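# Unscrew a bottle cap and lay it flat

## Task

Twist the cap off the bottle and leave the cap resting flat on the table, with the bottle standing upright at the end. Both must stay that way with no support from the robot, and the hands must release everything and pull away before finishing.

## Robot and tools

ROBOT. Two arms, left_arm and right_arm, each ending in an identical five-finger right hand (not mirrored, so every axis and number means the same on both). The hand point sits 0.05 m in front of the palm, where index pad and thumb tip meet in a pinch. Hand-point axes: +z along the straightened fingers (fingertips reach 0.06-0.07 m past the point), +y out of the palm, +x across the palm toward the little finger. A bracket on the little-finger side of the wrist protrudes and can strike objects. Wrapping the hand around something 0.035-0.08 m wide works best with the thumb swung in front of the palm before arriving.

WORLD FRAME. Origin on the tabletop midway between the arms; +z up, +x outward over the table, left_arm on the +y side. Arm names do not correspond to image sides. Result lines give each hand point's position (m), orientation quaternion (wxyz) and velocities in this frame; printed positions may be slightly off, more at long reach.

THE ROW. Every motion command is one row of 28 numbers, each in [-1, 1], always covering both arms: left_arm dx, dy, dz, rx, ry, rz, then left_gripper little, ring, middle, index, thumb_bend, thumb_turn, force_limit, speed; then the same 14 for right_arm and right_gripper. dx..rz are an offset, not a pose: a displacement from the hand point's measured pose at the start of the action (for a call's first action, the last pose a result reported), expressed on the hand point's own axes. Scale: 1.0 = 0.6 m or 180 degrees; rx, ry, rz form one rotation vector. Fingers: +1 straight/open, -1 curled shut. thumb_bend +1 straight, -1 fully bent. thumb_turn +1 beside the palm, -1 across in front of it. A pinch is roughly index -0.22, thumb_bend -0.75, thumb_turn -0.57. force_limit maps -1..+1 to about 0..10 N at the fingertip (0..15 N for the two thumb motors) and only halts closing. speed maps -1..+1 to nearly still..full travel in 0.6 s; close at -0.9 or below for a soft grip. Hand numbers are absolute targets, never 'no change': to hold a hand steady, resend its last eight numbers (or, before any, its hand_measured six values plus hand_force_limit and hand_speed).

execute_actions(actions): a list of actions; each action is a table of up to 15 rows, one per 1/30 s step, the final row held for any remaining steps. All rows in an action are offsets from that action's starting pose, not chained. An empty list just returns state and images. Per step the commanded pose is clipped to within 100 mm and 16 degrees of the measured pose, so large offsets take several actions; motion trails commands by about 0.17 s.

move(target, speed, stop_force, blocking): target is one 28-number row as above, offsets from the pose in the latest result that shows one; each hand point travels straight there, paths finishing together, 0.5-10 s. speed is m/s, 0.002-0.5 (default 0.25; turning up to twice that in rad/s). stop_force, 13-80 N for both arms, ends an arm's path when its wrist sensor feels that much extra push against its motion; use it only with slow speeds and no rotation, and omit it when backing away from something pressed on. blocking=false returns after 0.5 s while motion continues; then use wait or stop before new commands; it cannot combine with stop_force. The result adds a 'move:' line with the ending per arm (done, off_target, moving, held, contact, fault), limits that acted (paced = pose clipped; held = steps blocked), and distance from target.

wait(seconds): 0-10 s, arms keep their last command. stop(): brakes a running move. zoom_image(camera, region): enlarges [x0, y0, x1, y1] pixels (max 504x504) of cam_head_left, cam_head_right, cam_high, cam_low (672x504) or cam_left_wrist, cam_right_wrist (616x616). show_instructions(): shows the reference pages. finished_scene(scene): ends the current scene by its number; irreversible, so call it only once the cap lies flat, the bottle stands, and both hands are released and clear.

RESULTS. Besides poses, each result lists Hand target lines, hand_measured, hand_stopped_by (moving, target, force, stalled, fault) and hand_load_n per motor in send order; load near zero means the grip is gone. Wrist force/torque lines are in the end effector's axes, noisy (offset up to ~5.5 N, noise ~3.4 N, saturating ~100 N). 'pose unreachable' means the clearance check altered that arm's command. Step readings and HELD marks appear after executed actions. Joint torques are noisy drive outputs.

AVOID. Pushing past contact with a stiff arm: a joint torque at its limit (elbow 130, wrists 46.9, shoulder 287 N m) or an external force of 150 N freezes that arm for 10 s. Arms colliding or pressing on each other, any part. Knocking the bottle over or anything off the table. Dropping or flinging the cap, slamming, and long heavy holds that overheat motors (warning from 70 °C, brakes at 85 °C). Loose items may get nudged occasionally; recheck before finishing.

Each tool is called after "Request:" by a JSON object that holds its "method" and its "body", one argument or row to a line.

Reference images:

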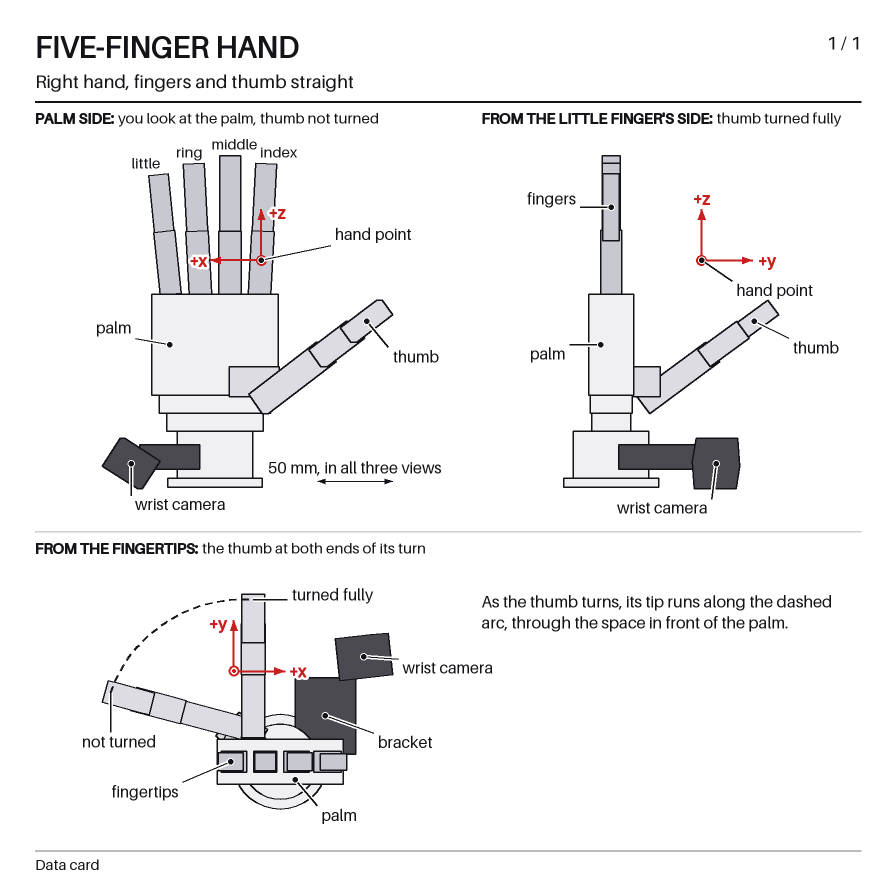

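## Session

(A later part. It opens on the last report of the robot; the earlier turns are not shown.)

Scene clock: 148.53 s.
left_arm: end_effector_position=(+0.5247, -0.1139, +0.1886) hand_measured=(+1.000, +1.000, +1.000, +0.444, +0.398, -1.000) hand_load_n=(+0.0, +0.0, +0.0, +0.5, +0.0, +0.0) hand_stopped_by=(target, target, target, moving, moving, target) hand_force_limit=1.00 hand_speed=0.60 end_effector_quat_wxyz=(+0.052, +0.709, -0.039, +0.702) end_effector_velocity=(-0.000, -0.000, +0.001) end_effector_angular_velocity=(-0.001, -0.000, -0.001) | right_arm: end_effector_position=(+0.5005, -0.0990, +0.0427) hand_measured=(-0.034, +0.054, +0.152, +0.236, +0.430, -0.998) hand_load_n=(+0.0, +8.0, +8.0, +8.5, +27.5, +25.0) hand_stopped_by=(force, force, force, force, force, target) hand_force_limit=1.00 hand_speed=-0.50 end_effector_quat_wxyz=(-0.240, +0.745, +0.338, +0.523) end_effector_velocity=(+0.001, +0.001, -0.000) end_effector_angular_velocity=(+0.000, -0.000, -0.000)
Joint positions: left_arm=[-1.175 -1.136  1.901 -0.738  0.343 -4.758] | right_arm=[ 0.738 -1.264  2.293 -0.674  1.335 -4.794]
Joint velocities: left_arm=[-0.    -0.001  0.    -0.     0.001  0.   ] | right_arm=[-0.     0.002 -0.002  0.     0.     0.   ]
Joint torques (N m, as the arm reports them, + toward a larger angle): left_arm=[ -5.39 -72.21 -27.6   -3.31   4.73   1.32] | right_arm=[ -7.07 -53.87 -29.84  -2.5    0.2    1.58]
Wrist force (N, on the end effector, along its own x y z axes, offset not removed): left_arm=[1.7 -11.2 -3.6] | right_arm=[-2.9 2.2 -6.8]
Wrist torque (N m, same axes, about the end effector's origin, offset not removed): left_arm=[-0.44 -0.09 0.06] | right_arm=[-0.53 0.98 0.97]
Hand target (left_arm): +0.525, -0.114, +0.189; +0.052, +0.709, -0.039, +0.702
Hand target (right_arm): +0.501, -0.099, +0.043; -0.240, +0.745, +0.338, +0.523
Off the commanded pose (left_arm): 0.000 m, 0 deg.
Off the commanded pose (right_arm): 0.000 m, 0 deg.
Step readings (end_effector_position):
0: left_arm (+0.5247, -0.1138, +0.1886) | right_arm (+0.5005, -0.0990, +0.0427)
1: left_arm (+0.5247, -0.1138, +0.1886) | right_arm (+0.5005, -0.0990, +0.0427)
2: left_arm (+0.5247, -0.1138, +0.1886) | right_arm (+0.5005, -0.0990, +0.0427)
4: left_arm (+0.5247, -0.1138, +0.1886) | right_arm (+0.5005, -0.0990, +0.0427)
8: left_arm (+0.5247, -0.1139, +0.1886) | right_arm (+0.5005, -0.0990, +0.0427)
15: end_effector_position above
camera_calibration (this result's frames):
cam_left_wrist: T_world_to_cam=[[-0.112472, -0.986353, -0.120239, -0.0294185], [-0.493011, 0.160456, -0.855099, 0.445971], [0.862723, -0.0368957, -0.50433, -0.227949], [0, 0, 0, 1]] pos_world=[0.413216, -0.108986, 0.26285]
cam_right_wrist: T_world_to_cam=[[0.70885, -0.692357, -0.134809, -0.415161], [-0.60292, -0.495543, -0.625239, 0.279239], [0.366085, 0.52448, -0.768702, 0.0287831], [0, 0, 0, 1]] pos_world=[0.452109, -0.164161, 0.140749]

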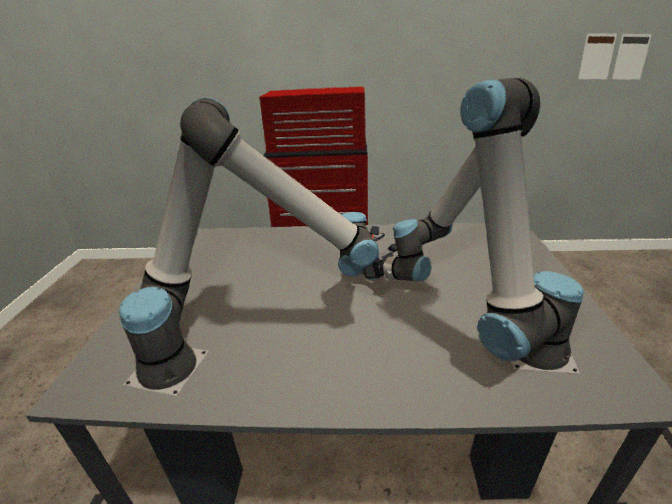

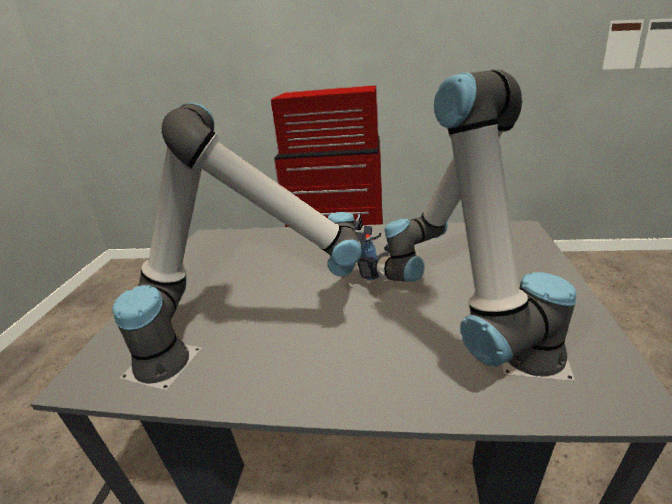

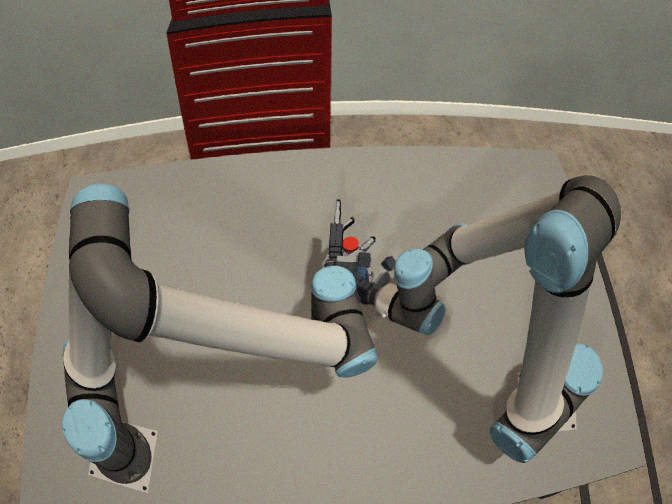

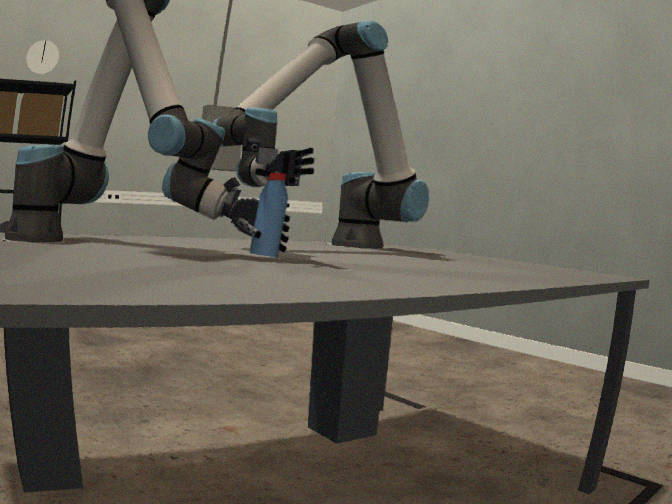

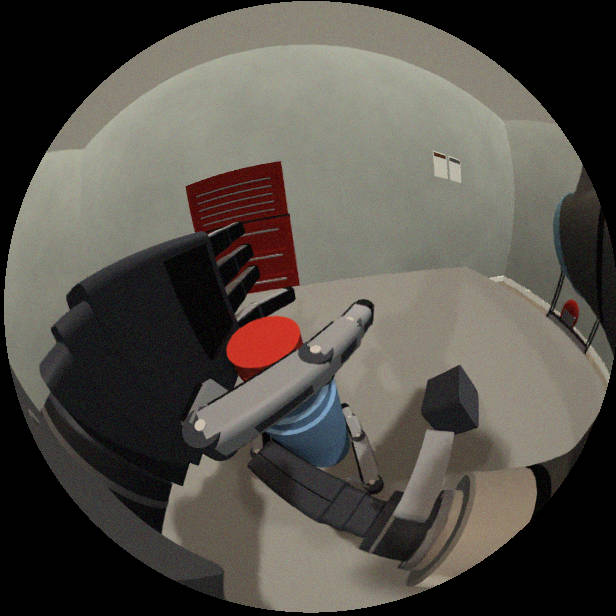

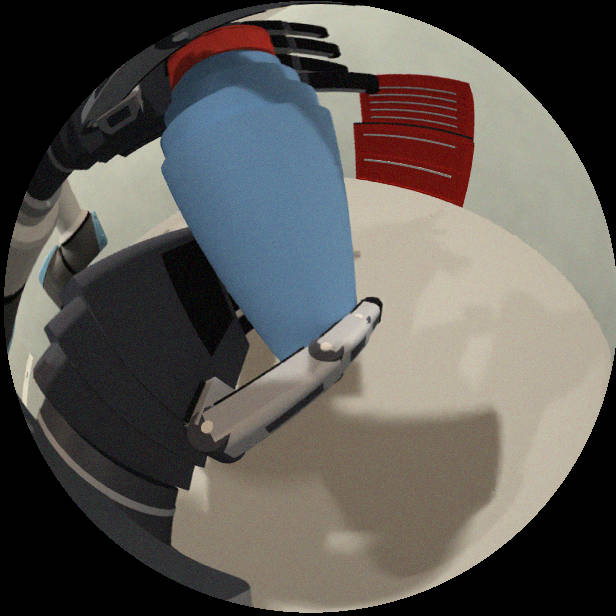

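Request:
{"method": "move", "body": {
  "target": [0.003,0.010,-0.037,-0.2,0,0,1,1,1,0.5,0.5,-1,1,0.6, 0,0,0,0,0,0,-1,-1,-1,-1,-1,-1,1,-0.5],
  "speed": 0.4
}}

Request:
{"method": "move", "body": {
  "target": [0,0.024,-0.028,-0.2,0,0,1,1,1,0.5,0.5,-1,1,0.6, 0,0,0,0,0,0,-1,-1,-1,-1,-1,-1,1,-0.5],
  "speed": 0.4
}}

Request:
{"method": "execute_actions", "body": {
  "actions": [
    [[0,0,0,0,0,0,1,1,1,-1,0.5,-1,1,0, 0,0,0,0,0,0,-1,-1,-1,-1,-1,-1,1,-0.5]],
    [[0,0,0,0,0,0,1,1,1,-1,-1,-1,1,0, 0,0,0,0,0,0,-1,-1,-1,-1,-1,-1,1,-0.5]],
    [[0,0,0,0,0,0,1,1,1,-1,-1,-1,1,0, 0,0,0,0,0,0,-1,-1,-1,-1,-1,-1,1,-0.5]]
  ]
}}

Request:
{"method": "move", "body": {
  "target": [0.001,-0.035,0.016,0.2,0,0,1,1,1,-0.95,-0.95,-1,1,-0.3, 0,0,0,0,0,0,-1,-1,-1,-1,-1,-1,1,-0.5],
  "speed": 0.4
}}

Request:
{"method": "move", "body": {
  "target": [0.001,-0.039,0.0185,0.2,0,0,1,1,1,-1,-1,-1,1,-0.3, 0,0,0,0,0,0,-1,-1,-1,-1,-1,-1,1,-0.5],
  "speed": 0.4
}}

Request:
{"method": "execute_actions", "body": {
  "actions": [
    [[0,0,0,0,0,0,1,1,1,0.5,0.5,-1,1,0.6, 0,0,0,0,0,0,-1,-1,-1,-1,-1,-1,1,-0.5]]
  ]
}}

Request:
{"method": "zoom_image", "body": {
  "camera": "cam_low",
  "region": [200,120,360,240]
}}

Scene clock: 150.60 s.
left_arm: end_effector_position=(+0.5019, -0.1169, +0.1907) hand_measured=(+1.000, +1.000, +1.000, +0.500, +0.500, -1.000) hand_load_n=(+0.0, +0.0, +0.0, +0.0, +0.0, +0.0) hand_stopped_by=(target, target, target, target, target, target) hand_force_limit=1.00 hand_speed=0.60 end_effector_quat_wxyz=(+0.268, +0.659, -0.253, +0.655) end_effector_velocity=(+0.000, -0.001, -0.001) end_effector_angular_velocity=(+0.001, +0.000, -0.017) | right_arm: end_effector_position=(+0.5005, -0.0990, +0.0427) hand_measured=(-0.034, +0.054, +0.152, +0.236, +0.430, -0.998) hand_load_n=(+6.0, +13.5, +8.5, +4.0, +27.0, +13.5) hand_stopped_by=(force, force, force, force, force, target) hand_force_limit=1.00 hand_speed=-0.50 end_effector_quat_wxyz=(-0.240, +0.745, +0.338, +0.523) end_effector_velocity=(+0.000, +0.000, +0.000) end_effector_angular_velocity=(+0.000, -0.000, +0.000)
Joint positions: left_arm=[-0.991 -1.223  2.043 -0.823  1.153 -4.732] | right_arm=[ 0.738 -1.264  2.293 -0.674  1.335 -4.794]
Joint velocities: left_arm=[ 0.007  0.002 -0.002  0.001  0.024  0.   ] | right_arm=[ 0. -0. -0.  0. -0. -0.]
Joint torques (N m, as the arm reports them, + toward a larger angle): left_arm=[  7.99 -47.06 -39.05  -3.23   2.44   0.27] | right_arm=[ -6.87 -54.28 -31.05  -1.58   0.37   2.01]
Wrist force (N, on the end effector, along its own x y z axes, offset not removed): left_arm=[-0.7 0.0 -3.7] | right_arm=[-5.5 -1.8 4.7]
Wrist torque (N m, same axes, about the end effector's origin, offset not removed): left_arm=[-0.03 0.17 -0.03] | right_arm=[-0.66 0.93 -0.41]
Hand target (left_arm): +0.502, -0.117, +0.191; +0.269, +0.659, -0.254, +0.655
Hand target (right_arm): +0.501, -0.099, +0.043; -0.240, +0.745, +0.338, +0.523
Off the commanded pose (left_arm): 0.000 m, 0 deg.
Off the commanded pose (right_arm): 0.000 m, 0 deg.
move: done
camera_calibration (this result's frames):
cam_left_wrist: T_world_to_cam=[[-0.668202, -0.734537, -0.118157, 0.273252], [-0.298862, 0.410454, -0.861516, 0.370003], [0.681313, -0.540354, -0.493792, -0.177127], [0, 0, 0, 1]] pos_world=[0.413846, -0.046867, 0.263586]
cam_right_wrist: T_world_to_cam=[[0.70885, -0.692357, -0.134809, -0.415161], [-0.60292, -0.495542, -0.62524, 0.279239], [0.366085, 0.524481, -0.768701, 0.028783], [0, 0, 0, 1]] pos_world=[0.452109, -0.164161, 0.14075]

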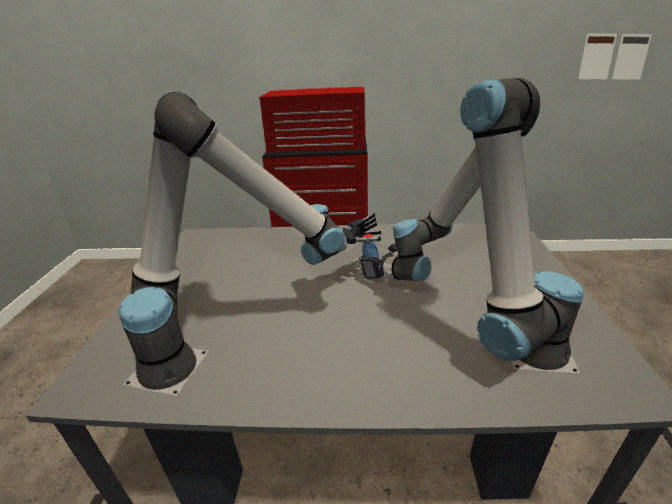

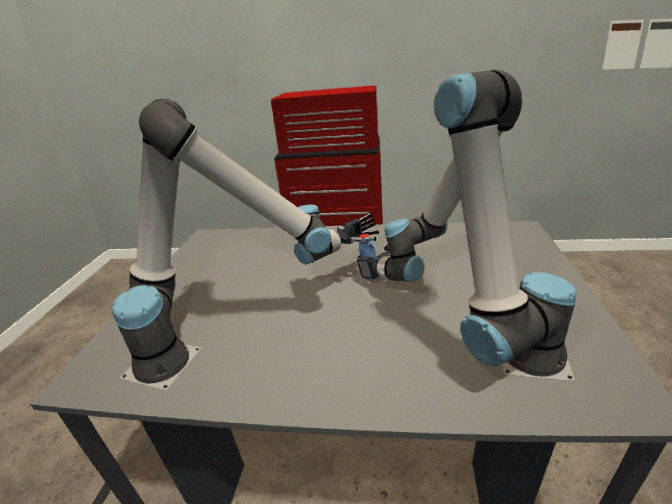

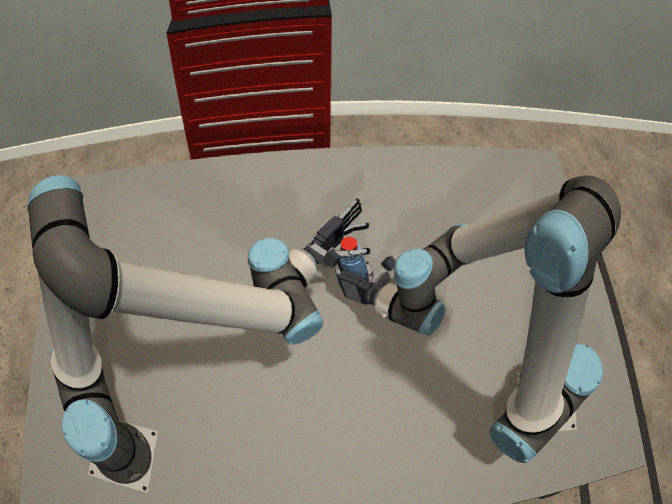

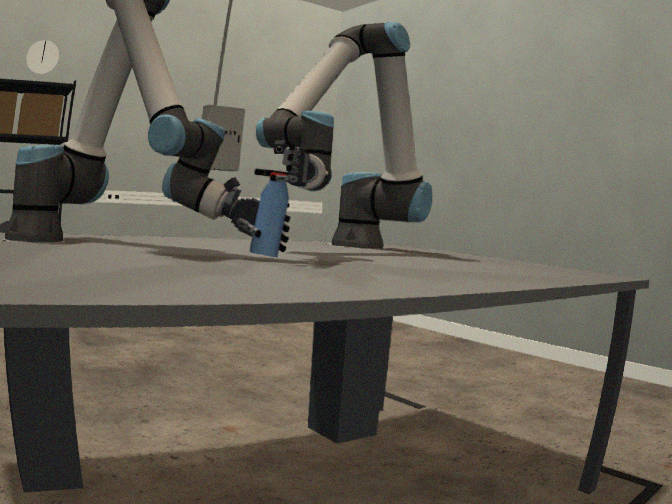

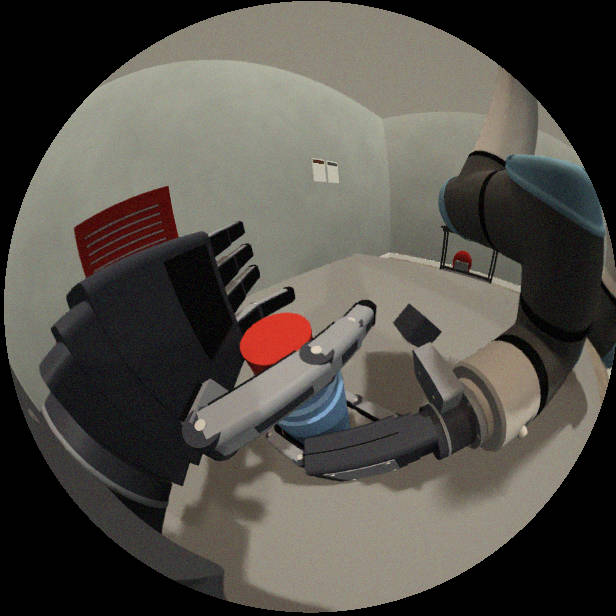

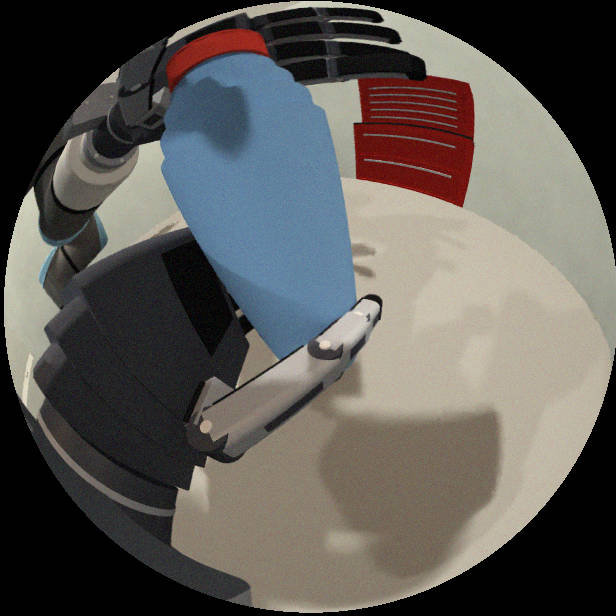

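Scene clock: 152.07 s.
left_arm: end_effector_position=(+0.4798, -0.1158, +0.1909) hand_measured=(+1.000, +1.000, +1.000, +0.500, +0.500, -1.000) hand_load_n=(+0.0, +0.0, +0.0, +0.0, +0.0, +0.0) hand_stopped_by=(target, target, target, target, target, target) hand_force_limit=1.00 hand_speed=0.60 end_effector_quat_wxyz=(+0.458, +0.545, -0.443, +0.545) end_effector_velocity=(-0.001, -0.001, -0.001) end_effector_angular_velocity=(+0.002, +0.001, -0.017) | right_arm: end_effector_position=(+0.5005, -0.0990, +0.0427) hand_measured=(-0.034, +0.054, +0.152, +0.236, +0.430, -0.998) hand_load_n=(+6.0, +13.5, +8.5, +4.0, +27.0, +13.5) hand_stopped_by=(force, force, force, force, force, target) hand_force_limit=1.00 hand_speed=-0.50 end_effector_quat_wxyz=(-0.240, +0.745, +0.338, +0.523) end_effector_velocity=(-0.000, -0.000, -0.000) end_effector_angular_velocity=(-0.001, +0.002, -0.000)
Joint positions: left_arm=[-0.761 -1.138  1.914 -0.791  2.009 -4.735] | right_arm=[ 0.738 -1.264  2.293 -0.674  1.335 -4.794]
Joint velocities: left_arm=[ 0.004  0.006 -0.009  0.005  0.021 -0.   ] | right_arm=[-0.     0.001 -0.001  0.002 -0.     0.   ]
Joint torques (N m, as the arm reports them, + toward a larger angle): left_arm=[ 12.16 -55.62 -40.68   0.47   2.72  -2.14] | right_arm=[ -8.87 -52.84 -29.93  -1.7    0.08   1.75]
Wrist force (N, on the end effector, along its own x y z axes, offset not removed): left_arm=[0.1 0.9 -3.1] | right_arm=[-4.6 2.6 -0.2]
Wrist torque (N m, same axes, about the end effector's origin, offset not removed): left_arm=[0.14 0.02 0.09] | right_arm=[0.12 0.89 -0.17]
Hand target (left_arm): +0.480, -0.116, +0.191; +0.459, +0.544, -0.444, +0.545
Hand target (right_arm): +0.501, -0.099, +0.043; -0.240, +0.745, +0.338, +0.523
Off the commanded pose (left_arm): 0.000 m, 0 deg.
Off the commanded pose (right_arm): 0.000 m, 0 deg.
move: done
camera_calibration (this result's frames):
cam_left_wrist: T_world_to_cam=[[-0.970954, -0.204865, -0.123611, 0.466905], [0.00500238, 0.499126, -0.866515, 0.228638], [0.239215, -0.841964, -0.483604, 0.0138214], [0, 0, 0, 1]] pos_world=[0.448893, -0.00683001, 0.262517]
cam_right_wrist: T_world_to_cam=[[0.70885, -0.692357, -0.134809, -0.415161], [-0.60292, -0.495542, -0.62524, 0.279239], [0.366085, 0.524481, -0.768701, 0.0287829], [0, 0, 0, 1]] pos_world=[0.452109, -0.164161, 0.140749]

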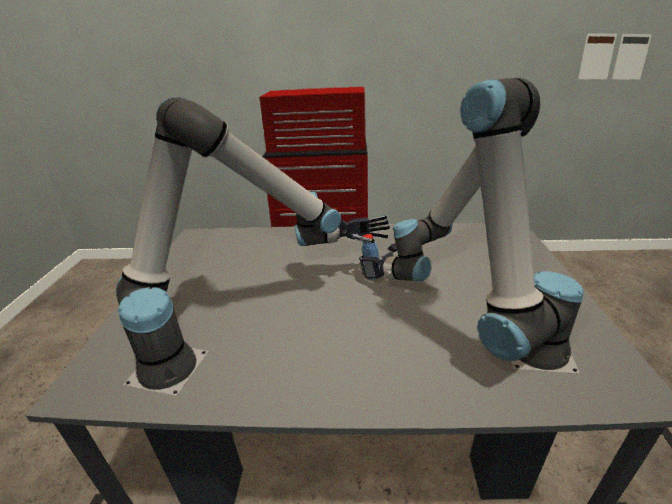

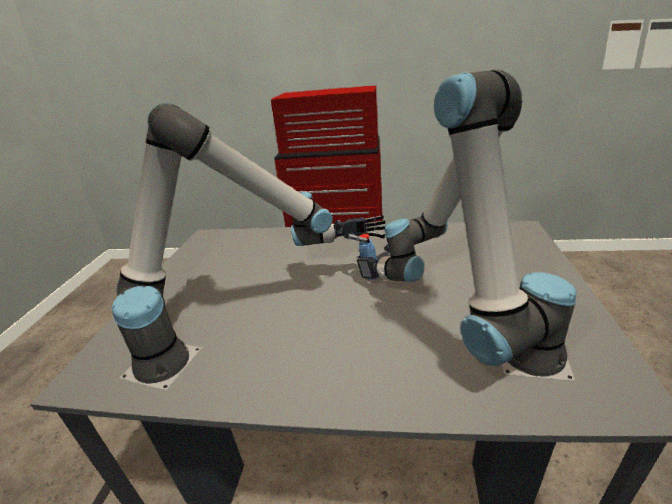

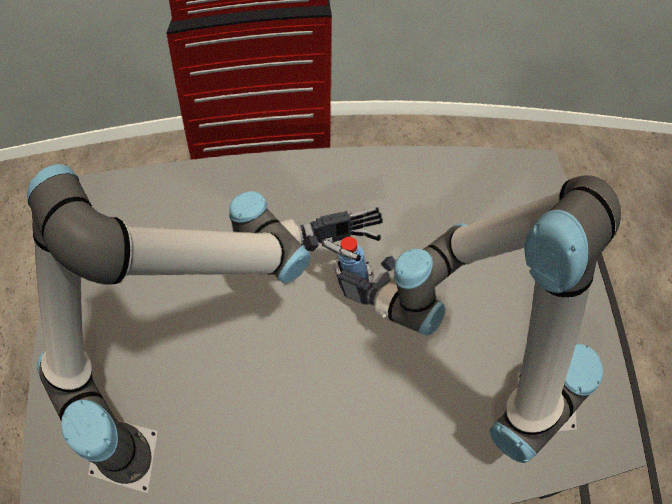

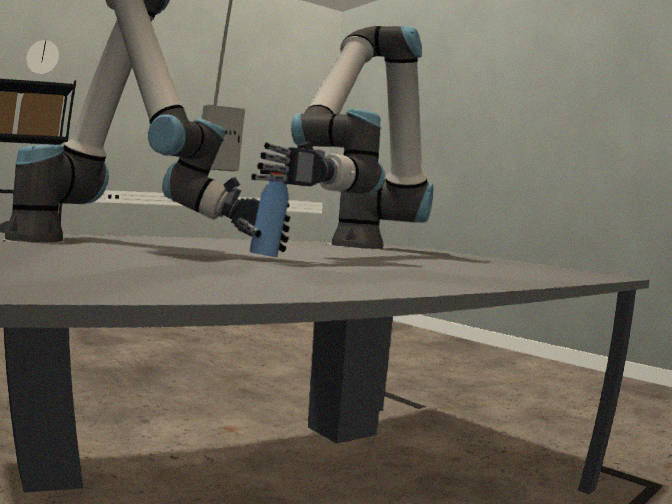

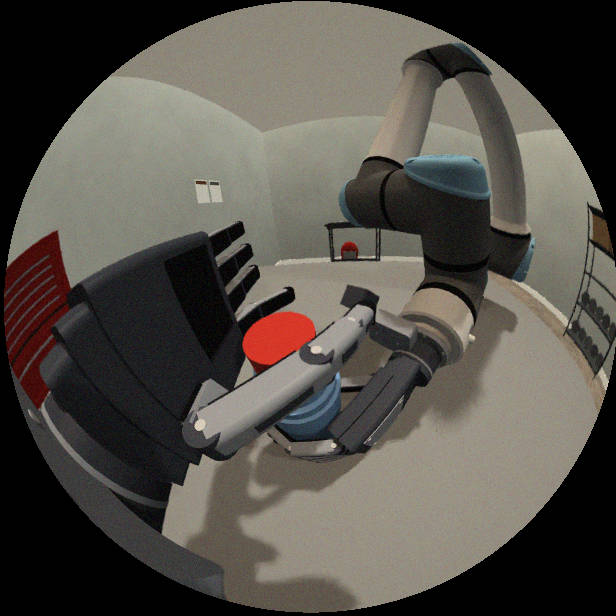

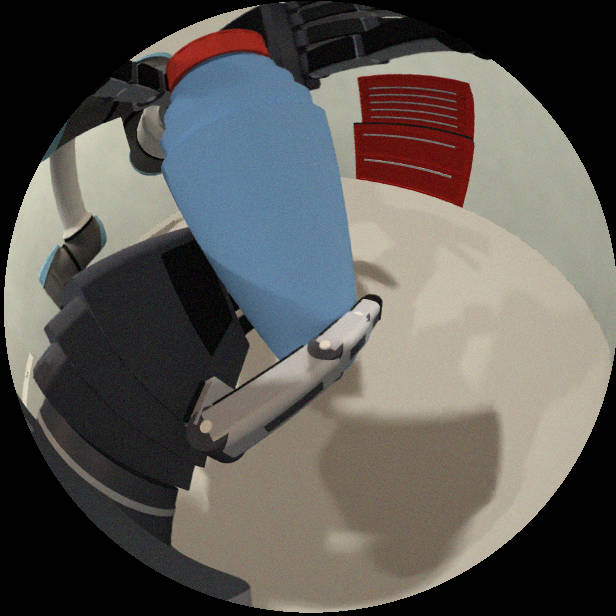

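Scene clock: 153.57 s.
left_arm: end_effector_position=(+0.4798, -0.1158, +0.1910) hand_measured=(+1.000, +1.000, +1.000, -0.596, -0.256, -1.000) hand_load_n=(+0.0, +0.0, +0.0, +13.5, +15.0, -1.5) hand_stopped_by=(target, target, target, force, force, target) hand_force_limit=1.00 hand_speed=0.00 end_effector_quat_wxyz=(+0.458, +0.545, -0.443, +0.545) end_effector_velocity=(+0.000, -0.000, +0.000) end_effector_angular_velocity=(-0.000, -0.000, +0.000) | right_arm: end_effector_position=(+0.5005, -0.0990, +0.0427) hand_measured=(-0.034, +0.056, +0.152, +0.236, +0.430, -1.000) hand_load_n=(+14.5, +18.0, +8.0, +1.5, +26.5, +7.5) hand_stopped_by=(force, force, force, force, force, target) hand_force_limit=1.00 hand_speed=-0.50 end_effector_quat_wxyz=(-0.240, +0.745, +0.338, +0.523) end_effector_velocity=(+0.000, +0.000, +0.000) end_effector_angular_velocity=(+0.000, -0.001, -0.000)
Joint positions: left_arm=[-0.761 -1.138  1.914 -0.792  2.009 -4.735] | right_arm=[ 0.738 -1.264  2.293 -0.674  1.335 -4.794]
Joint velocities: left_arm=[ 0.    -0.    -0.001  0.001  0.     0.   ] | right_arm=[-0. -0. -0. -0. -0.  0.]
Joint torques (N m, as the arm reports them, + toward a larger angle): left_arm=[ -0.97 -60.89 -26.32   1.87  -1.83  -1.48] | right_arm=[ -6.54 -53.33 -30.49  -1.84   0.44   2.25]
Wrist force (N, on the end effector, along its own x y z axes, offset not removed): left_arm=[9.4 6.4 3.0] | right_arm=[-8.0 -4.1 17.5]
Wrist torque (N m, same axes, about the end effector's origin, offset not removed): left_arm=[0.13 0.21 0.09] | right_arm=[-1.09 -1.23 -0.17]
Hand target (left_arm): +0.480, -0.116, +0.191; +0.458, +0.545, -0.443, +0.545
Hand target (right_arm): +0.501, -0.099, +0.043; -0.240, +0.745, +0.338, +0.523
Off the commanded pose (left_arm): 0.000 m, 0 deg.
Off the commanded pose (right_arm): 0.000 m, 0 deg.
Step readings (end_effector_position; steps 1 to 15: 1st action; 16 to 30: 2nd action; 31 to 45: 3rd action):
0: left_arm (+0.4798, -0.1158, +0.1909) | right_arm (+0.5005, -0.0990, +0.0427)
1: left_arm (+0.4797, -0.1159, +0.1909) | right_arm (+0.5005, -0.0990, +0.0427)
2: left_arm (+0.4797, -0.1159, +0.1909) | right_arm (+0.5005, -0.0990, +0.0427)
4: left_arm (+0.4797, -0.1159, +0.1909) | right_arm (+0.5005, -0.0990, +0.0427)
8: left_arm (+0.4798, -0.1159, +0.1910) | right_arm (+0.5005, -0.0990, +0.0427)
15: left_arm (+0.4798, -0.1158, +0.1909) | right_arm (+0.5005, -0.0990, +0.0427)
16: left_arm (+0.4798, -0.1158, +0.1909) | right_arm (+0.5005, -0.0990, +0.0427)
17: left_arm (+0.4798, -0.1158, +0.1909) | right_arm (+0.5005, -0.0990, +0.0427)
19: left_arm (+0.4798, -0.1158, +0.1909) | right_arm (+0.5005, -0.0990, +0.0427)
23: left_arm (+0.4798, -0.1158, +0.1910) | right_arm (+0.5005, -0.0990, +0.0427)
30: left_arm (+0.4798, -0.1158, +0.1910) | right_arm (+0.5005, -0.0990, +0.0427)
31: left_arm (+0.4798, -0.1158, +0.1910) | right_arm (+0.5005, -0.0990, +0.0427)
32: left_arm (+0.4798, -0.1158, +0.1910) | right_arm (+0.5005, -0.0990, +0.0427)
34: left_arm (+0.4798, -0.1158, +0.1910) | right_arm (+0.5005, -0.0990, +0.0427)
38: left_arm (+0.4798, -0.1158, +0.1910) | right_arm (+0.5005, -0.0990, +0.0427)
45: end_effector_position above
camera_calibration (this result's frames):
cam_left_wrist: T_world_to_cam=[[-0.970938, -0.204914, -0.123655, 0.46697], [0.00504781, 0.499019, -0.866576, 0.228674], [0.23928, -0.842016, -0.483482, 0.013775], [0, 0, 0, 1]] pos_world=[0.448948, -0.00682562, 0.262567]
cam_right_wrist: T_world_to_cam=[[0.70885, -0.692357, -0.134809, -0.415161], [-0.60292, -0.495543, -0.62524, 0.279239], [0.366085, 0.52448, -0.768701, 0.0287829], [0, 0, 0, 1]] pos_world=[0.452109, -0.164161, 0.140749]

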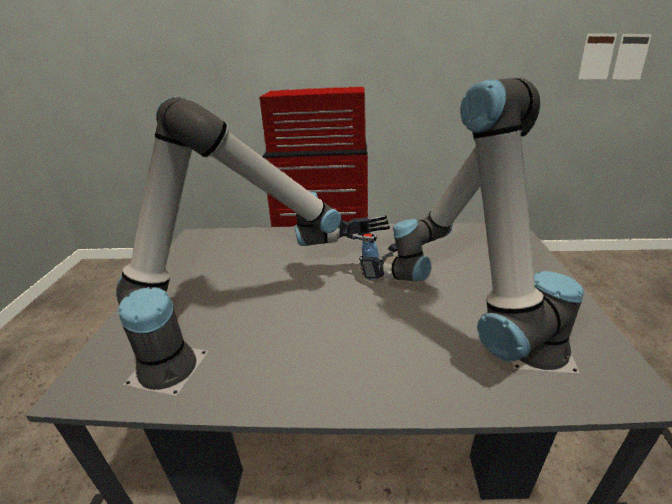

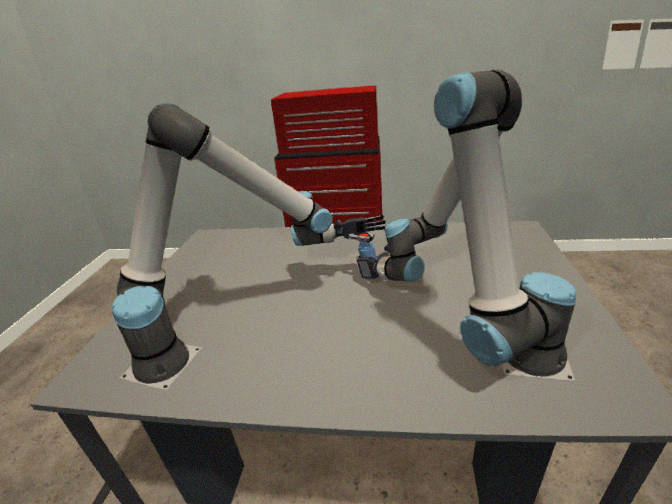

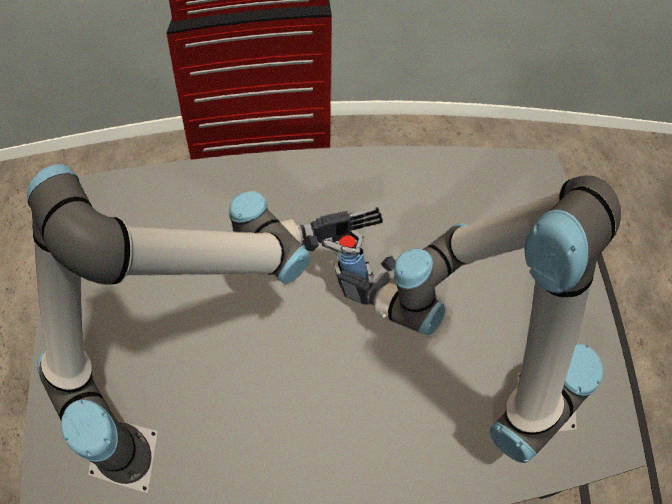

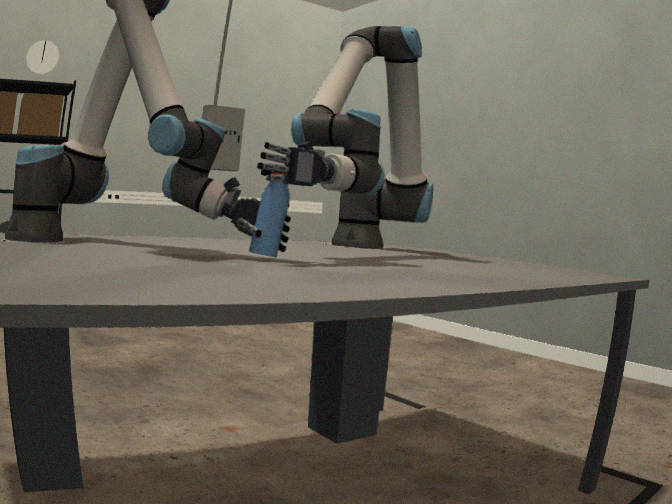

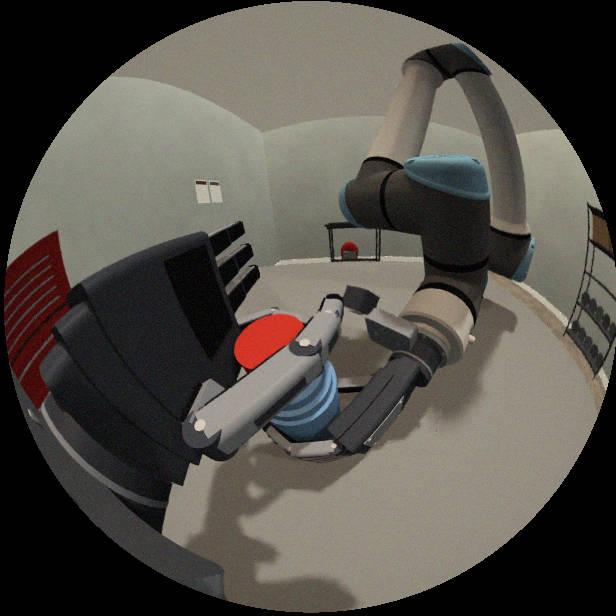

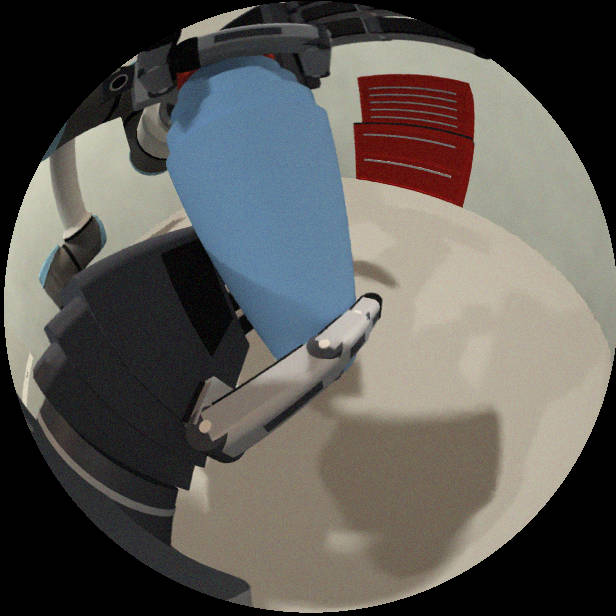

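Scene clock: 155.03 s.
left_arm: end_effector_position=(+0.5022, -0.1210, +0.1914) hand_measured=(+1.000, +1.000, +1.000, -0.596, -0.256, -1.000) hand_load_n=(+0.0, +0.0, +0.0, +8.5, +14.0, -0.5) hand_stopped_by=(target, target, target, force, force, target) hand_force_limit=1.00 hand_speed=-0.30 end_effector_quat_wxyz=(+0.268, +0.659, -0.253, +0.656) end_effector_velocity=(+0.001, -0.001, +0.001) end_effector_angular_velocity=(+0.001, +0.000, +0.017) | right_arm: end_effector_position=(+0.5005, -0.0990, +0.0427) hand_measured=(-0.034, +0.056, +0.152, +0.236, +0.430, -0.998) hand_load_n=(+7.5, +13.5, +7.0, +3.0, +26.5, +14.5) hand_stopped_by=(force, force, force, force, force, target) hand_force_limit=1.00 hand_speed=-0.50 end_effector_quat_wxyz=(-0.240, +0.745, +0.338, +0.523) end_effector_velocity=(+0.000, +0.000, -0.001) end_effector_angular_velocity=(-0.001, +0.001, +0.000)
Joint positions: left_arm=[-0.993 -1.22   2.035 -0.819  1.151 -4.732] | right_arm=[ 0.738 -1.264  2.293 -0.674  1.335 -4.794]
Joint velocities: left_arm=[-0.007  0.001 -0.003  0.003 -0.024  0.   ] | right_arm=[-0.     0.002 -0.001  0.    -0.     0.   ]
Joint torques (N m, as the arm reports them, + toward a larger angle): left_arm=[-11.54 -48.25 -39.     0.3   -2.55   1.47] | right_arm=[ -4.13 -55.88 -29.88  -1.86  -0.05   1.59]
Wrist force (N, on the end effector, along its own x y z axes, offset not removed): left_arm=[1.1 -0.5 -2.9] | right_arm=[1.6 1.6 3.3]
Wrist torque (N m, same axes, about the end effector's origin, offset not removed): left_arm=[-0.14 -0.10 0.05] | right_arm=[-0.14 -0.30 0.25]
Hand target (left_arm): +0.502, -0.121, +0.191; +0.267, +0.659, -0.253, +0.656
Hand target (right_arm): +0.501, -0.099, +0.043; -0.240, +0.745, +0.338, +0.523
Off the commanded pose (left_arm): 0.000 m, 0 deg.
Off the commanded pose (right_arm): 0.000 m, 0 deg.
move: done
camera_calibration (this result's frames):
cam_left_wrist: T_world_to_cam=[[-0.668207, -0.734547, -0.118066, 0.270485], [-0.298796, 0.4103, -0.861612, 0.372392], [0.681337, -0.540458, -0.493645, -0.179321], [0, 0, 0, 1]] pos_world=[0.414187, -0.0510239, 0.264272]
cam_right_wrist: T_world_to_cam=[[0.70885, -0.692357, -0.134809, -0.415161], [-0.60292, -0.495543, -0.62524, 0.279239], [0.366085, 0.52448, -0.768701, 0.0287831], [0, 0, 0, 1]] pos_world=[0.452109, -0.164161, 0.140749]

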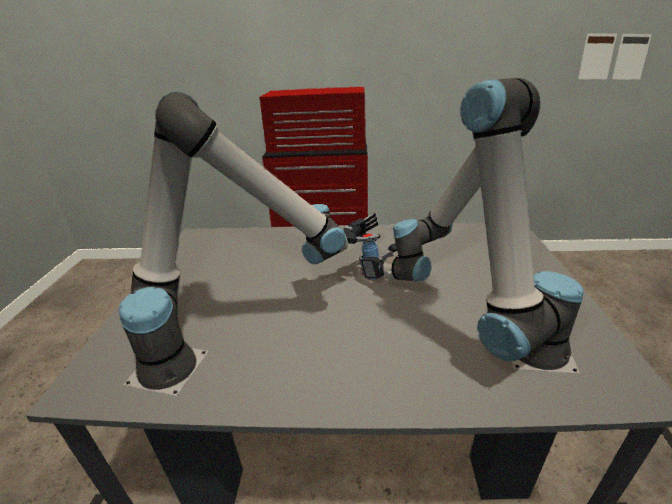

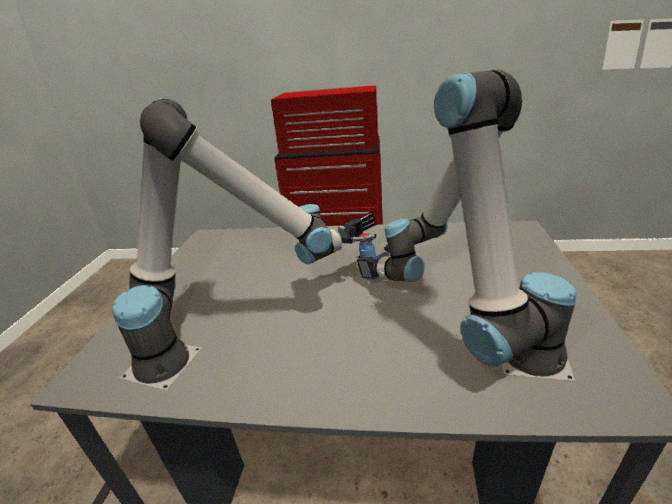

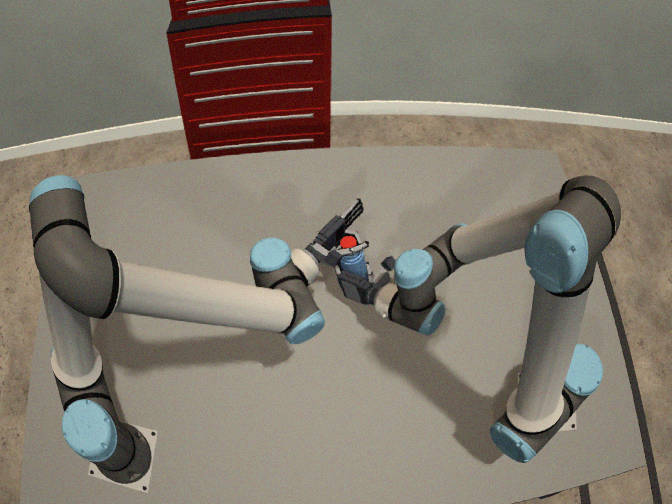

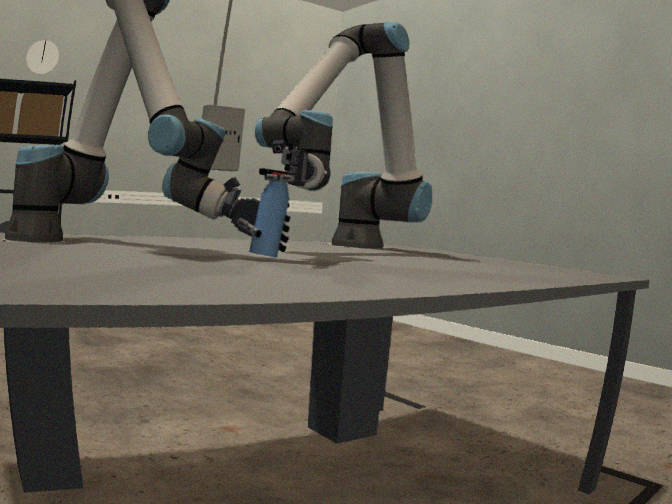

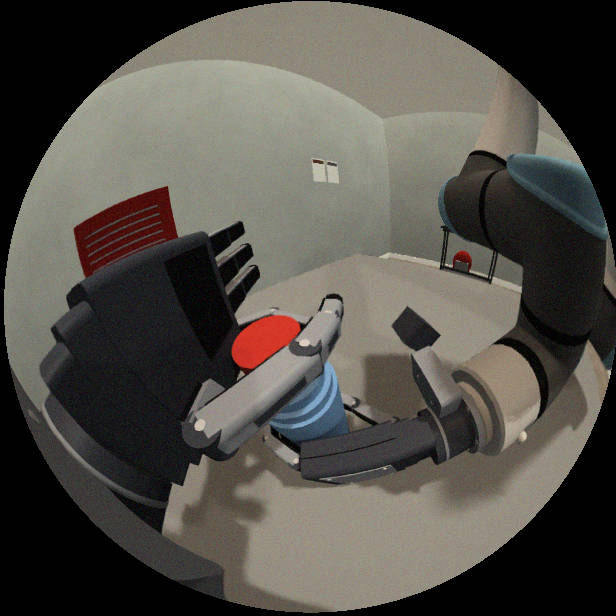

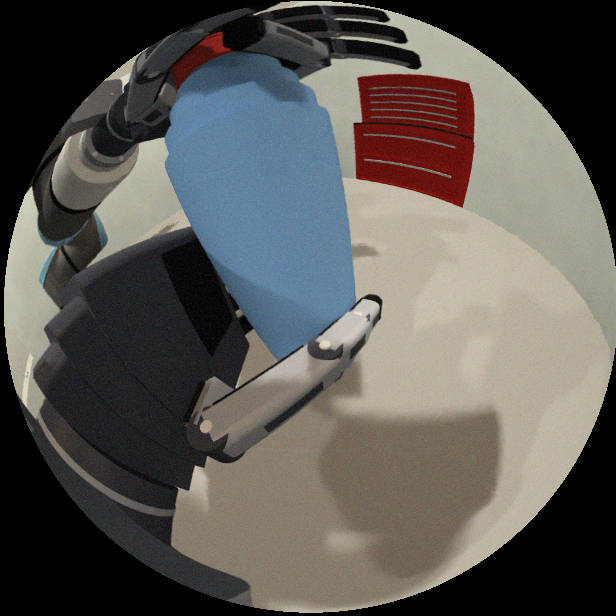

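Scene clock: 156.50 s.
left_arm: end_effector_position=(+0.5262, -0.1115, +0.1916) hand_measured=(+1.000, +1.000, +1.000, -0.626, -0.260, -1.000) hand_load_n=(+0.0, +0.0, +0.0, +9.5, +14.0, +0.0) hand_stopped_by=(target, target, target, force, force, target) hand_force_limit=1.00 hand_speed=-0.30 end_effector_quat_wxyz=(+0.052, +0.709, -0.039, +0.702) end_effector_velocity=(+0.001, -0.000, -0.000) end_effector_angular_velocity=(+0.001, +0.004, +0.016) | right_arm: end_effector_position=(+0.5005, -0.0990, +0.0427) hand_measured=(-0.034, +0.056, +0.152, +0.236, +0.430, -0.998) hand_load_n=(+3.5, +11.0, +7.5, +5.5, +26.0, +19.0) hand_stopped_by=(force, force, force, force, force, target) hand_force_limit=1.00 hand_speed=-0.50 end_effector_quat_wxyz=(-0.240, +0.745, +0.338, +0.523) end_effector_velocity=(+0.001, +0.001, +0.001) end_effector_angular_velocity=(+0.001, -0.001, +0.000)
Joint positions: left_arm=[-1.172 -1.141  1.903 -0.736  0.345 -4.756] | right_arm=[ 0.738 -1.264  2.293 -0.674  1.335 -4.794]
Joint velocities: left_arm=[-0.002  0.006 -0.012  0.018 -0.018 -0.012] | right_arm=[ 0.     0.    -0.002  0.    -0.     0.   ]
Joint torques (N m, as the arm reports them, + toward a larger angle): left_arm=[-12.33 -54.96 -43.92   0.83  -1.97  -2.08] | right_arm=[ -6.85 -52.91 -30.79  -2.08   0.42   1.66]
Wrist force (N, on the end effector, along its own x y z axes, offset not removed): left_arm=[-0.4 -5.6 -4.0] | right_arm=[-0.2 1.6 -4.2]
Wrist torque (N m, same axes, about the end effector's origin, offset not removed): left_arm=[-0.34 0.09 -0.07] | right_arm=[-0.15 0.52 0.74]
Hand target (left_arm): +0.526, -0.112, +0.192; +0.052, +0.709, -0.038, +0.702
Hand target (right_arm): +0.501, -0.099, +0.043; -0.240, +0.745, +0.338, +0.523
Off the commanded pose (left_arm): 0.000 m, 0 deg.
Off the commanded pose (right_arm): 0.000 m, 0 deg.
move: done
camera_calibration (this result's frames):
cam_left_wrist: T_world_to_cam=[[-0.112224, -0.986389, -0.120179, -0.0267045], [-0.492505, 0.160257, -0.855428, 0.448672], [0.863044, -0.0368111, -0.503786, -0.227967], [0, 0, 0, 1]] pos_world=[0.414722, -0.106636, 0.265751]
cam_right_wrist: T_world_to_cam=[[0.70885, -0.692357, -0.134809, -0.415161], [-0.602921, -0.495543, -0.625239, 0.279239], [0.366085, 0.52448, -0.768702, 0.028783], [0, 0, 0, 1]] pos_world=[0.452109, -0.164161, 0.140749]

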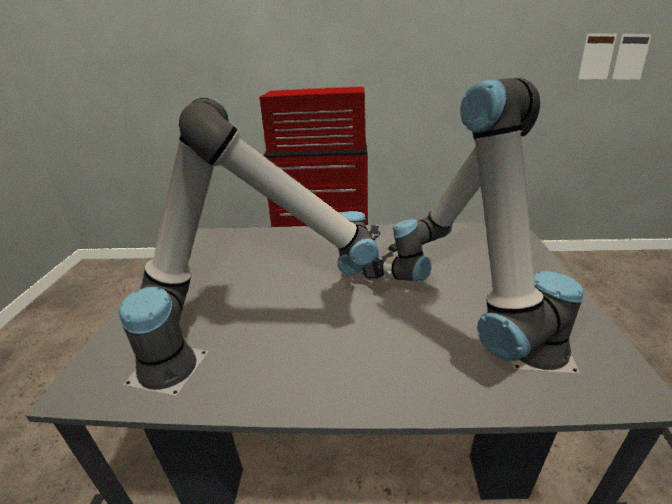

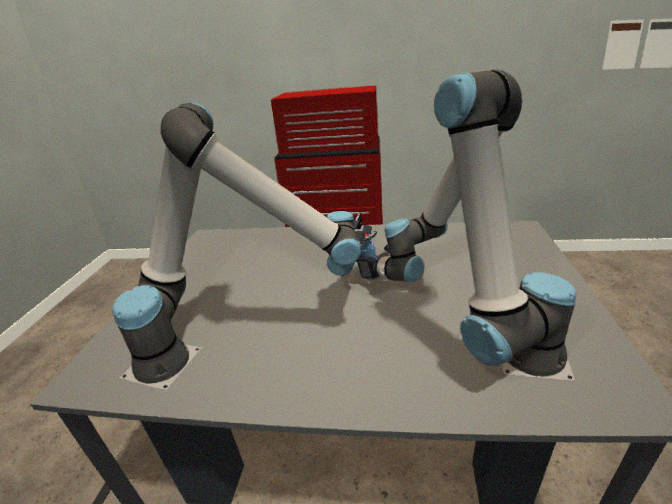

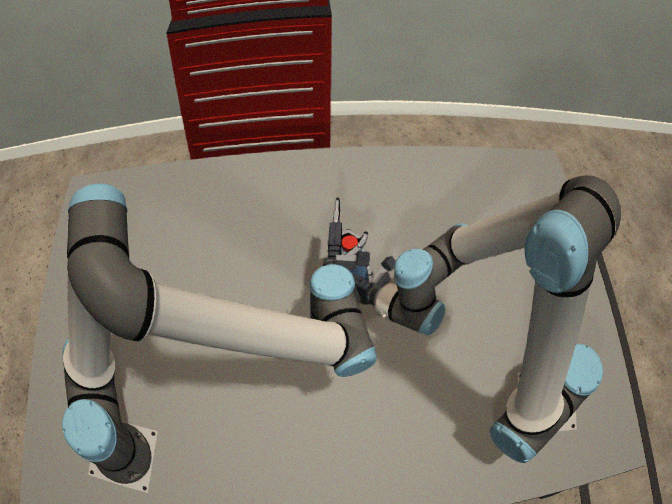

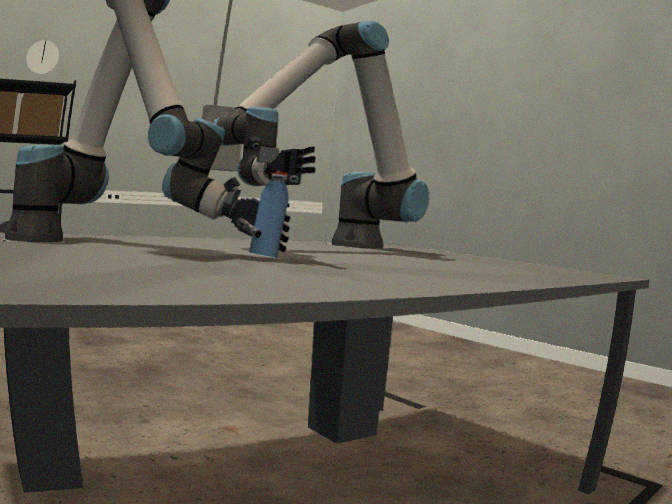

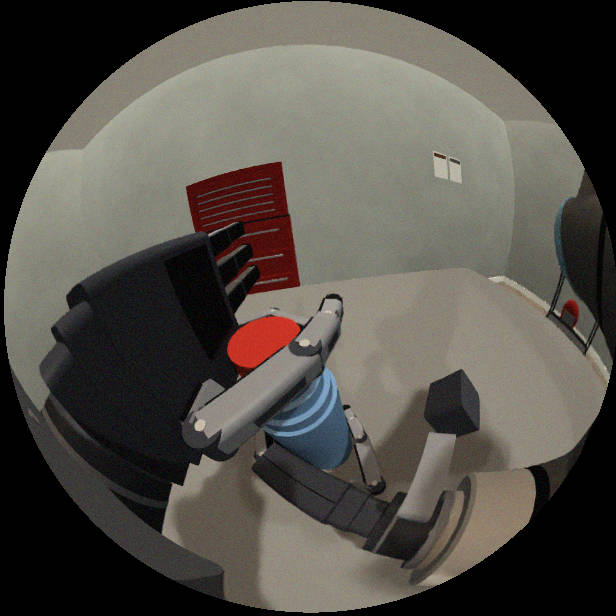

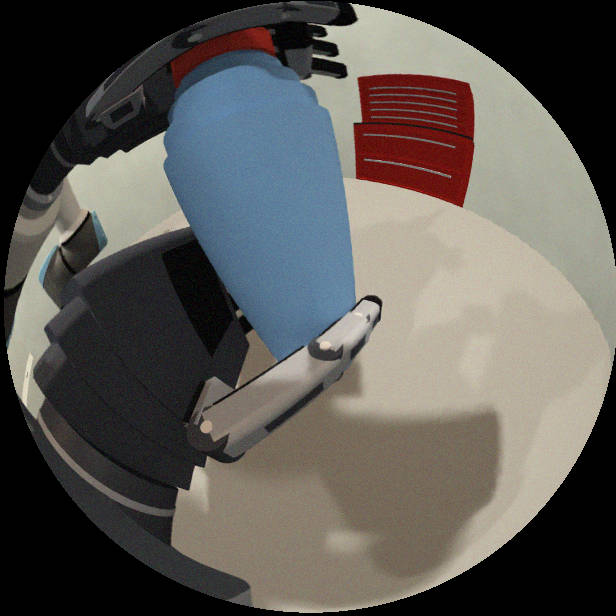

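Scene clock: 157.00 s.
left_arm: end_effector_position=(+0.5262, -0.1116, +0.1916) hand_measured=(+1.000, +1.000, +1.000, +0.430, +0.400, -1.000) hand_load_n=(+0.0, +0.0, +0.0, +0.5, +0.0, +0.0) hand_stopped_by=(target, target, target, moving, moving, target) hand_force_limit=1.00 hand_speed=0.60 end_effector_quat_wxyz=(+0.052, +0.709, -0.039, +0.702) end_effector_velocity=(+0.000, +0.001, -0.001) end_effector_angular_velocity=(+0.001, +0.000, -0.000) | right_arm: end_effector_position=(+0.5005, -0.0990, +0.0427) hand_measured=(-0.034, +0.056, +0.152, +0.236, +0.430, -0.998) hand_load_n=(+3.5, +11.0, +7.5, +5.5, +26.0, +19.0) hand_stopped_by=(force, force, force, force, force, target) hand_force_limit=1.00 hand_speed=-0.50 end_effector_quat_wxyz=(-0.240, +0.745, +0.338, +0.523) end_effector_velocity=(+0.000, +0.000, +0.000) end_effector_angular_velocity=(+0.000, -0.001, +0.001)
Joint positions: left_arm=[-1.172 -1.141  1.903 -0.736  0.345 -4.756] | right_arm=[ 0.738 -1.264  2.293 -0.674  1.335 -4.794]
Joint velocities: left_arm=[ 0.     0.     0.001 -0.001  0.     0.   ] | right_arm=[ 0.    -0.    -0.001  0.    -0.    -0.   ]
Joint torques (N m, as the arm reports them, + toward a larger angle): left_arm=[ -1.95 -70.43 -25.7   -2.97   3.34   1.42] | right_arm=[ -7.75 -52.31 -29.45  -1.97   0.28   2.03]
Wrist force (N, on the end effector, along its own x y z axes, offset not removed): left_arm=[0.4 -4.1 -4.6] | right_arm=[-3.5 4.0 -2.0]
Wrist torque (N m, same axes, about the end effector's origin, offset not removed): left_arm=[0.07 0.02 0.08] | right_arm=[0.02 1.03 0.72]
Hand target (left_arm): +0.526, -0.112, +0.192; +0.052, +0.709, -0.039, +0.702
Hand target (right_arm): +0.501, -0.099, +0.043; -0.240, +0.745, +0.338, +0.523
Off the commanded pose (left_arm): 0.000 m, 0 deg.
Off the commanded pose (right_arm): 0.000 m, 0 deg.
Step readings (end_effector_position):
0: left_arm (+0.5262, -0.1115, +0.1916) | right_arm (+0.5005, -0.0990, +0.0427)
1: left_arm (+0.5263, -0.1115, +0.1916) | right_arm (+0.5005, -0.0990, +0.0427)
2: left_arm (+0.5263, -0.1115, +0.1916) | right_arm (+0.5005, -0.0990, +0.0427)
4: left_arm (+0.5263, -0.1115, +0.1916) | right_arm (+0.5005, -0.0990, +0.0427)
8: left_arm (+0.5262, -0.1116, +0.1916) | right_arm (+0.5005, -0.0990, +0.0427)
15: end_effector_position above
camera_calibration (this result's frames):
cam_left_wrist: T_world_to_cam=[[-0.112233, -0.986389, -0.120171, -0.0267555], [-0.492512, 0.160255, -0.855424, 0.448677], [0.863039, -0.0368211, -0.503794, -0.227936], [0, 0, 0, 1]] pos_world=[0.414694, -0.106687, 0.265761]
cam_right_wrist: T_world_to_cam=[[0.70885, -0.692357, -0.134809, -0.415161], [-0.602921, -0.495542, -0.62524, 0.279239], [0.366085, 0.524481, -0.768701, 0.028783], [0, 0, 0, 1]] pos_world=[0.452109, -0.164161, 0.140749]

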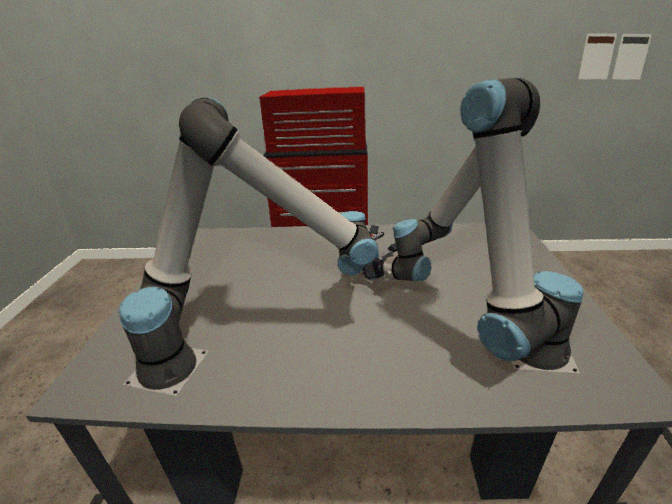

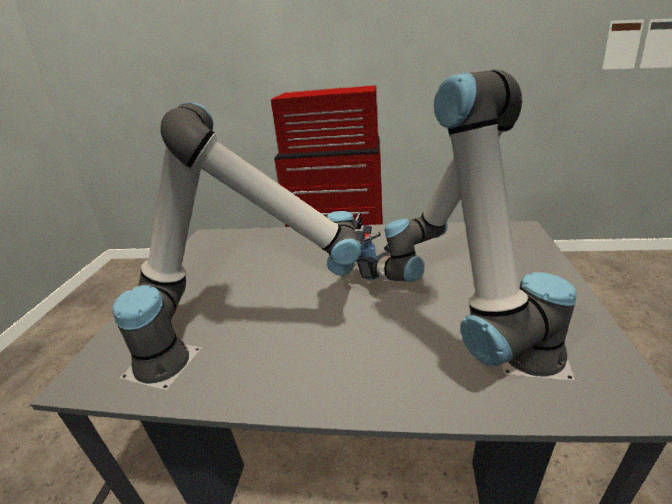

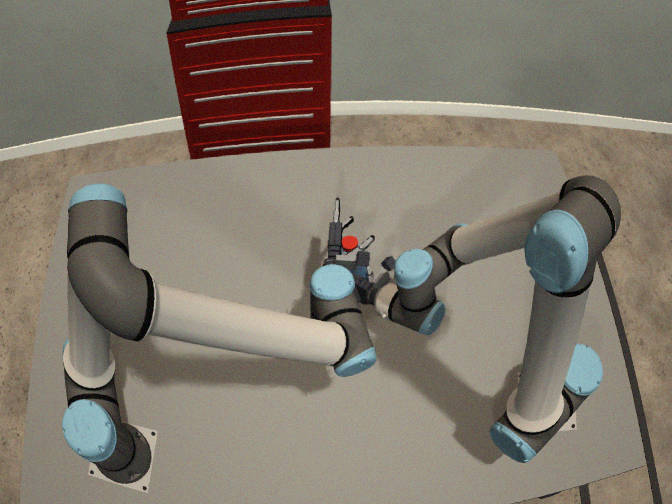

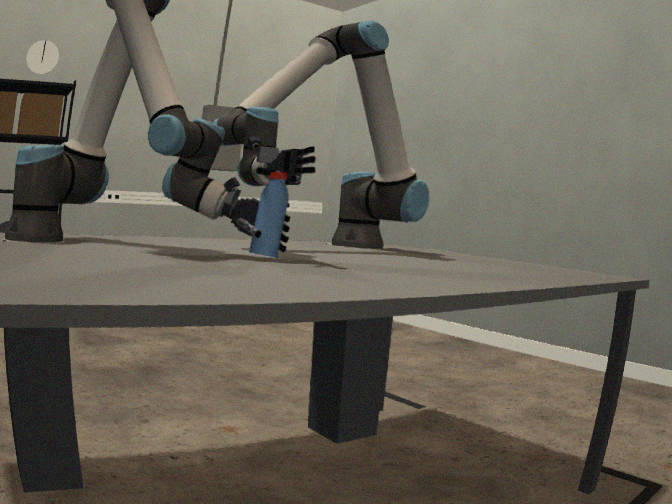

